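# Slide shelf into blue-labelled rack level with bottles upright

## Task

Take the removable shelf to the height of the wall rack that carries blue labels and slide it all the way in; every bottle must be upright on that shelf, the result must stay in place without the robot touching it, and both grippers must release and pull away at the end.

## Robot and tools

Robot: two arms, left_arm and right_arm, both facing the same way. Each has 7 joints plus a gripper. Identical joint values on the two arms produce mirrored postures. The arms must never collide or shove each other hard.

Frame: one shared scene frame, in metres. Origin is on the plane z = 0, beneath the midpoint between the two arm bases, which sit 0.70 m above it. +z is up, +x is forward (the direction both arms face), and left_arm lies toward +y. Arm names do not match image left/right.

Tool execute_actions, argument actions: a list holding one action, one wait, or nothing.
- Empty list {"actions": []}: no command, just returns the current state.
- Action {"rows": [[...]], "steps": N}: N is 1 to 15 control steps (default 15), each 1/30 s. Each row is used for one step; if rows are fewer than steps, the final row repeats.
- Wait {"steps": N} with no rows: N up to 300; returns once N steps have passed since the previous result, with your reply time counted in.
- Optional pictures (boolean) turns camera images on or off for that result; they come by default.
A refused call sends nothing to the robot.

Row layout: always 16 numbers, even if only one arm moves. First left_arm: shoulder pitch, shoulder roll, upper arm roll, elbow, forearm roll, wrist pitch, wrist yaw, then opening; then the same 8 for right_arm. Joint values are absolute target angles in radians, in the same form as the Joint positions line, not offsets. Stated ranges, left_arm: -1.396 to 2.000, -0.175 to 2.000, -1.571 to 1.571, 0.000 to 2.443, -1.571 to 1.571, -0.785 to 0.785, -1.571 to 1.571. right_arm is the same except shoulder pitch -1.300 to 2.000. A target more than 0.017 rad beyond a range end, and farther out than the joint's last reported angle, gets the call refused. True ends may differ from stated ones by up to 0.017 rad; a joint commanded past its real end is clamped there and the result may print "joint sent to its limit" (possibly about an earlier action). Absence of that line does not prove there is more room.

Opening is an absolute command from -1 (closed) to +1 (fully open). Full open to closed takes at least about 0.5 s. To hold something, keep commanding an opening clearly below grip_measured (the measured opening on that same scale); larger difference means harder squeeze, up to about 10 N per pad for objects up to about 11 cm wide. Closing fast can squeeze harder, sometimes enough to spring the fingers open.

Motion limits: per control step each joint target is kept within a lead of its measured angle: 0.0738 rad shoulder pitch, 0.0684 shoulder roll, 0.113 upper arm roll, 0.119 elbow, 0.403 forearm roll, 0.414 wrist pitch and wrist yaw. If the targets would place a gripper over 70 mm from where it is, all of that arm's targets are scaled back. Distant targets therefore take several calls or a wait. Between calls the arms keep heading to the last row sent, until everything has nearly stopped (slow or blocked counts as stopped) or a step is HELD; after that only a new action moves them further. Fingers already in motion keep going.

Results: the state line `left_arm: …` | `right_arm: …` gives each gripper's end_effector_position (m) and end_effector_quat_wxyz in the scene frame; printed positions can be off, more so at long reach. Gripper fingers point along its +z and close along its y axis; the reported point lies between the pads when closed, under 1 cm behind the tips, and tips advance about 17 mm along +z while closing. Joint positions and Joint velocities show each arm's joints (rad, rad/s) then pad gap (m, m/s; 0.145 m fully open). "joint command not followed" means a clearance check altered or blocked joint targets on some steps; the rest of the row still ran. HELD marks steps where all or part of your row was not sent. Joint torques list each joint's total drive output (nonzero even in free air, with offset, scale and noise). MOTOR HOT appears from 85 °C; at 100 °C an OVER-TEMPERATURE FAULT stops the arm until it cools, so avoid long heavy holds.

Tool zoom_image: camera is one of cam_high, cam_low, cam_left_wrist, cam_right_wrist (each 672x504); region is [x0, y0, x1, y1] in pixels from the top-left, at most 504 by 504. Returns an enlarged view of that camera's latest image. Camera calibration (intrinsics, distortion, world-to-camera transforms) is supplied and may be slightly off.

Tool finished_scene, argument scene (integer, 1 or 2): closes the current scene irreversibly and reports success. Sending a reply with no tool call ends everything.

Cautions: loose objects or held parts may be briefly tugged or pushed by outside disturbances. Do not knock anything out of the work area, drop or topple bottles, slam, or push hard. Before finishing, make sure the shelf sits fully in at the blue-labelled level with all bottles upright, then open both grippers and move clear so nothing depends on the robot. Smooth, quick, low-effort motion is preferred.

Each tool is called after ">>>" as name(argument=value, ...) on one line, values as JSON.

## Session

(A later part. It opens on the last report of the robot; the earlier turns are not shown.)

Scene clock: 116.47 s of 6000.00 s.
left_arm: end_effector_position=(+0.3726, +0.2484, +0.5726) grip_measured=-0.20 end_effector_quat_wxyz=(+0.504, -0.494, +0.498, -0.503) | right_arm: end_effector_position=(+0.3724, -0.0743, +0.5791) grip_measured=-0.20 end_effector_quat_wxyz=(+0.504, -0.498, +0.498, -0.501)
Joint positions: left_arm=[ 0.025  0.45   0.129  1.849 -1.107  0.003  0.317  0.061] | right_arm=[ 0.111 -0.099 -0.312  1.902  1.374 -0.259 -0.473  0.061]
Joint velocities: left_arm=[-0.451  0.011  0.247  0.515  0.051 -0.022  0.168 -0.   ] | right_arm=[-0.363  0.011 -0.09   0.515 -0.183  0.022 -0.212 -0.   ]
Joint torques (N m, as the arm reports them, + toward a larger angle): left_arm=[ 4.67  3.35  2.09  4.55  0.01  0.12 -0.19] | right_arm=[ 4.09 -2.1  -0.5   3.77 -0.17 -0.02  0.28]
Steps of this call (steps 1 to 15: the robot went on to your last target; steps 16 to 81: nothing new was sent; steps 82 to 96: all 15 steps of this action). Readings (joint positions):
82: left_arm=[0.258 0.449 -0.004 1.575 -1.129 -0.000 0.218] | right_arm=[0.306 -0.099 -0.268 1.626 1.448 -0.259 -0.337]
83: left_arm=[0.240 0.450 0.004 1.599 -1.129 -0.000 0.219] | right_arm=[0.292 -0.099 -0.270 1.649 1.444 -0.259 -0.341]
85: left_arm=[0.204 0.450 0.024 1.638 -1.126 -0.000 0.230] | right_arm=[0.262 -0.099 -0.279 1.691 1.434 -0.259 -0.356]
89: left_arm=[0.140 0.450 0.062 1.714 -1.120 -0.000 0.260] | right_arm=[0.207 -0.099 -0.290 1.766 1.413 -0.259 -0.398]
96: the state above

>>> execute_actions(actions=[{"rows": [
[0.0036,0.45,0.1412,1.8677,-1.0999,0.0066,0.3312,-0.2, 0.0939,-0.1,-0.3190,1.9236,1.3603,-0.2606,-0.4904,-0.2],
[-0.0146,0.45,0.1494,1.8820,-1.0968,0.0066,0.3292,-0.2, 0.0781,-0.1,-0.3231,1.9382,1.3544,-0.2606,-0.4903,-0.2],
[-0.0329,0.45,0.1577,1.8962,-1.0938,0.0066,0.3271,-0.2, 0.0623,-0.1,-0.3272,1.9529,1.3486,-0.2606,-0.4901,-0.2],
[-0.0511,0.45,0.1659,1.9105,-1.0907,0.0066,0.3251,-0.2, 0.0464,-0.1,-0.3314,1.9675,1.3427,-0.2606,-0.4899,-0.2],
[-0.0693,0.45,0.1741,1.9248,-1.0877,0.0066,0.3230,-0.2, 0.0306,-0.1,-0.3355,1.9822,1.3369,-0.2606,-0.4898,-0.2],
[-0.0875,0.45,0.1823,1.9391,-1.0847,0.0066,0.3210,-0.2, 0.0148,-0.1,-0.3396,1.9968,1.3311,-0.2606,-0.4896,-0.2],
[-0.1057,0.45,0.1905,1.9534,-1.0816,0.0066,0.3189,-0.2, -0.0010,-0.1,-0.3437,2.0115,1.3252,-0.2606,-0.4894,-0.2],
[-0.1240,0.45,0.1988,1.9676,-1.0786,0.0066,0.3169,-0.2, -0.0168,-0.1,-0.3478,2.0261,1.3194,-0.2606,-0.4893,-0.2],
[-0.1422,0.45,0.2070,1.9819,-1.0755,0.0066,0.3148,-0.2, -0.0326,-0.1,-0.3519,2.0408,1.3135,-0.2606,-0.4891,-0.2],
[-0.1604,0.45,0.2152,1.9962,-1.0725,0.0066,0.3128,-0.2, -0.0484,-0.1,-0.3560,2.0554,1.3077,-0.2606,-0.4889,-0.2],
[-0.1786,0.45,0.2234,2.0105,-1.0695,0.0066,0.3107,-0.2, -0.0642,-0.1,-0.3601,2.0701,1.3019,-0.2606,-0.4888,-0.2],
[-0.1968,0.45,0.2316,2.0248,-1.0664,0.0066,0.3087,-0.2, -0.0801,-0.1,-0.3643,2.0847,1.2960,-0.2606,-0.4886,-0.2],
[-0.2151,0.45,0.2399,2.0390,-1.0634,0.0066,0.3066,-0.2, -0.0959,-0.1,-0.3684,2.0994,1.2902,-0.2606,-0.4884,-0.2],
[-0.2333,0.45,0.2481,2.0533,-1.0603,0.0066,0.3046,-0.2, -0.1117,-0.1,-0.3725,2.1140,1.2843,-0.2606,-0.4883,-0.2],
[-0.2515,0.45,0.2563,2.0676,-1.0573,0.0066,0.3025,-0.2, -0.1275,-0.1,-0.3766,2.1287,1.2785,-0.2606,-0.4881,-0.2]
], "steps": 15}], pictures=false)

>>> execute_actions(actions=[{"steps": 20}])

Scene clock: 119.40 s of 6000.00 s.
left_arm: end_effector_position=(+0.3208, +0.2488, +0.5682) grip_measured=-0.20 end_effector_quat_wxyz=(+0.498, -0.501, +0.504, -0.497) | right_arm: end_effector_position=(+0.3207, -0.0740, +0.5763) grip_measured=-0.20 end_effector_quat_wxyz=(+0.500, -0.502, +0.502, -0.496)
Joint positions: left_arm=[-0.249  0.45   0.253  2.064 -1.062  0.004  0.31   0.061] | right_arm=[-0.126 -0.099 -0.374  2.122  1.287 -0.259 -0.488  0.061]
Joint velocities: left_arm=[-0.538 -0.011  0.217  0.374  0.095 -0.022 -0.125  0.   ] | right_arm=[-0.451  0.033 -0.11   0.408 -0.154 -0.066  0.051 -0.   ]
Joint torques (N m, as the arm reports them, + toward a larger angle): left_arm=[ 2.78  3.21  1.9   4.77  0.05  0.04 -0.5 ] | right_arm=[ 2.79 -2.01 -0.76  3.89 -0.16  0.07  0.43]
Steps of this call (steps 1 to 30: the robot went on to your last target; steps 31 to 73: nothing new was sent; steps 74 to 88: all 15 steps of this action). Readings (joint positions):
74: left_arm=[0.012 0.450 0.137 1.863 -1.103 0.004 0.326] | right_arm=[0.100 -0.099 -0.315 1.915 1.366 -0.259 -0.486]
75: left_arm=[-0.008 0.450 0.146 1.878 -1.101 0.004 0.326] | right_arm=[0.084 -0.099 -0.318 1.930 1.361 -0.259 -0.487]
77: left_arm=[-0.050 0.450 0.162 1.906 -1.096 0.004 0.326] | right_arm=[0.045 -0.099 -0.329 1.961 1.351 -0.259 -0.487]
81: left_arm=[-0.121 0.450 0.196 1.964 -1.084 0.004 0.323] | right_arm=[-0.015 -0.099 -0.344 2.020 1.328 -0.259 -0.488]
88: the state above

Scene clock: 120.07 s of 6000.00 s.
left_arm: end_effector_position=(+0.3202, +0.2484, +0.5701) grip_measured=-0.20 end_effector_quat_wxyz=(+0.499, -0.499, +0.502, -0.499) | right_arm: end_effector_position=(+0.3197, -0.0743, +0.5778) grip_measured=-0.20 end_effector_quat_wxyz=(+0.500, -0.501, +0.500, -0.499)
Joint positions: left_arm=[-0.251  0.45   0.256  2.069 -1.059  0.004  0.307  0.061] | right_arm=[-0.129 -0.099 -0.376  2.128  1.281 -0.259 -0.488  0.061]
Joint velocities: left_arm=[-0.077 -0.143 -0.027  0.002 -0.022 -0.081  0.022 -0.   ] | right_arm=[-0.011 -0.033 -0.012 -0.007 -0.037 -0.037 -0.051 -0.   ]
Joint torques (N m, as the arm reports them, + toward a larger angle): left_arm=[ 2.06  3.3   2.03  4.44  0.03  0.08 -0.51] | right_arm=[ 2.36 -2.23 -0.45  3.36 -0.16  0.07  0.43]
Steps of this call (steps 1 to 15: the robot went on to your last target; steps 16 to 20: nothing new was sent). Readings (joint positions):
1: left_arm=[-0.256 0.450 0.256 2.069 -1.061 0.004 0.309] | right_arm=[-0.133 -0.099 -0.376 2.128 1.284 -0.259 -0.488]
2: left_arm=[-0.254 0.450 0.256 2.069 -1.060 0.004 0.309] | right_arm=[-0.132 -0.099 -0.376 2.128 1.282 -0.259 -0.488]
4: left_arm=[-0.251 0.450 0.256 2.069 -1.059 0.004 0.307] | right_arm=[-0.129 -0.099 -0.376 2.128 1.281 -0.259 -0.488]
8: left_arm=[-0.251 0.450 0.256 2.069 -1.059 0.004 0.307] | right_arm=[-0.129 -0.099 -0.376 2.128 1.281 -0.259 -0.488]
20: the state above
All arms were judged still, so your last target was given up. Only a new action makes them travel on or press farther. Fingers that are still opening or closing keep moving.
camera_calibration (this result's frames):
cam_left_wrist: T_world_to_cam=[[-0.336347, -0.0236027, -0.941442, 0.645737], [-0.239547, 0.968948, 0.06129, -0.195502], [0.910762, 0.246134, -0.331557, -0.112622], [0, 0, 0, 1]] pos_world=[0.272932, 0.232393, 0.582565]
cam_right_wrist: T_world_to_cam=[[0.36732, -0.0428769, -0.929106, 0.42021], [-0.248918, 0.957967, -0.142618, 0.235815], [0.896168, 0.283657, 0.341207, -0.413094], [0, 0, 0, 1]] pos_world=[0.274549, -0.0907088, 0.565002]

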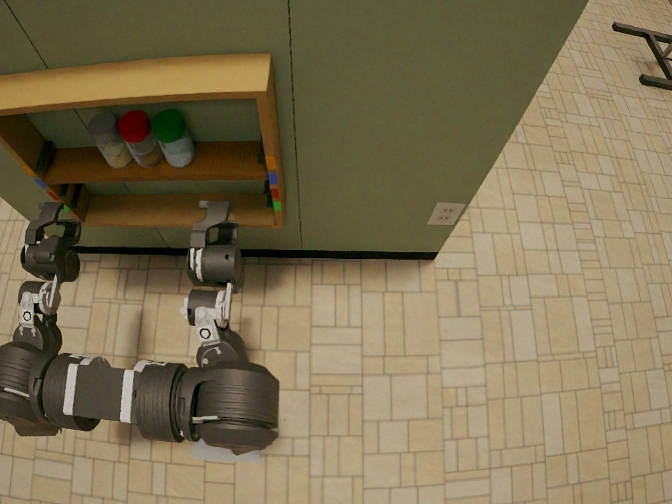

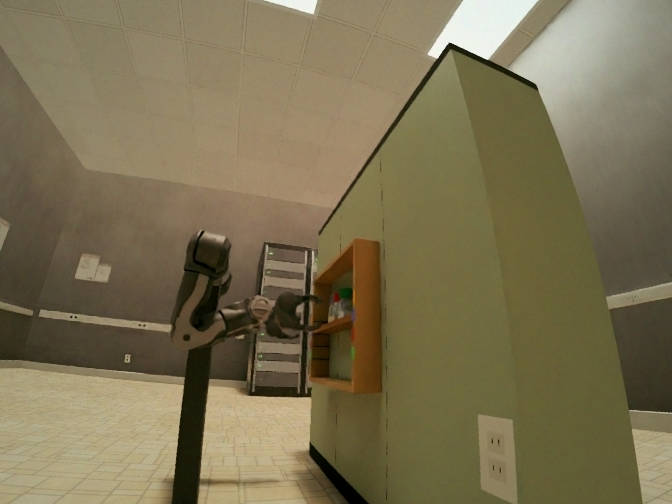

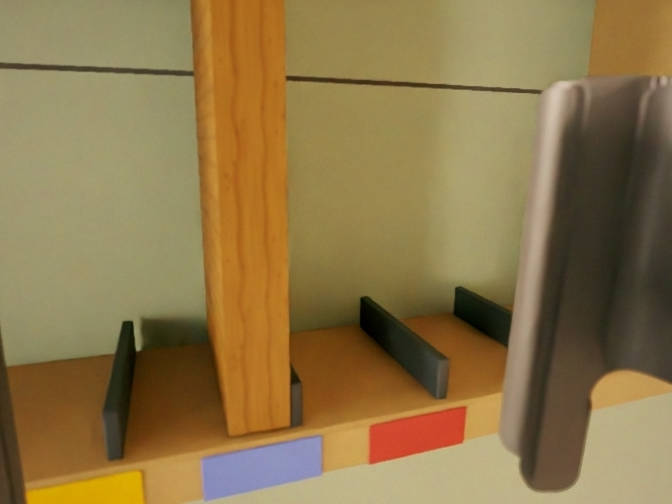

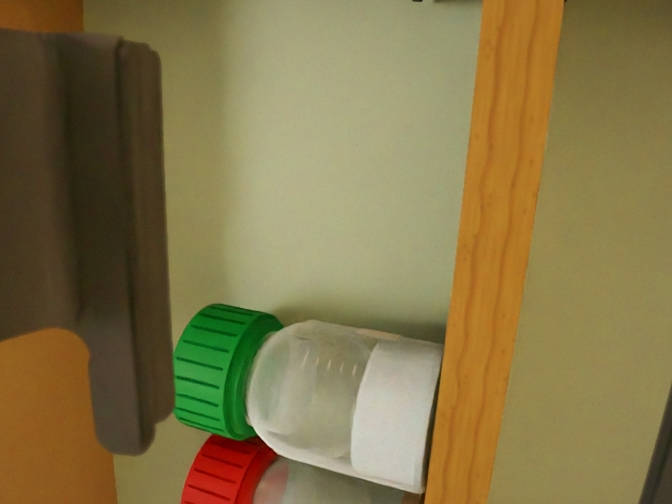

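The left wrist camera shows the shelf resting on the blue rail, next to the blue label. It is pushed fully in, the bottles are standing and both hands are clear.

>>> finished_scene(scene=2)

The scene is finished: the task was done.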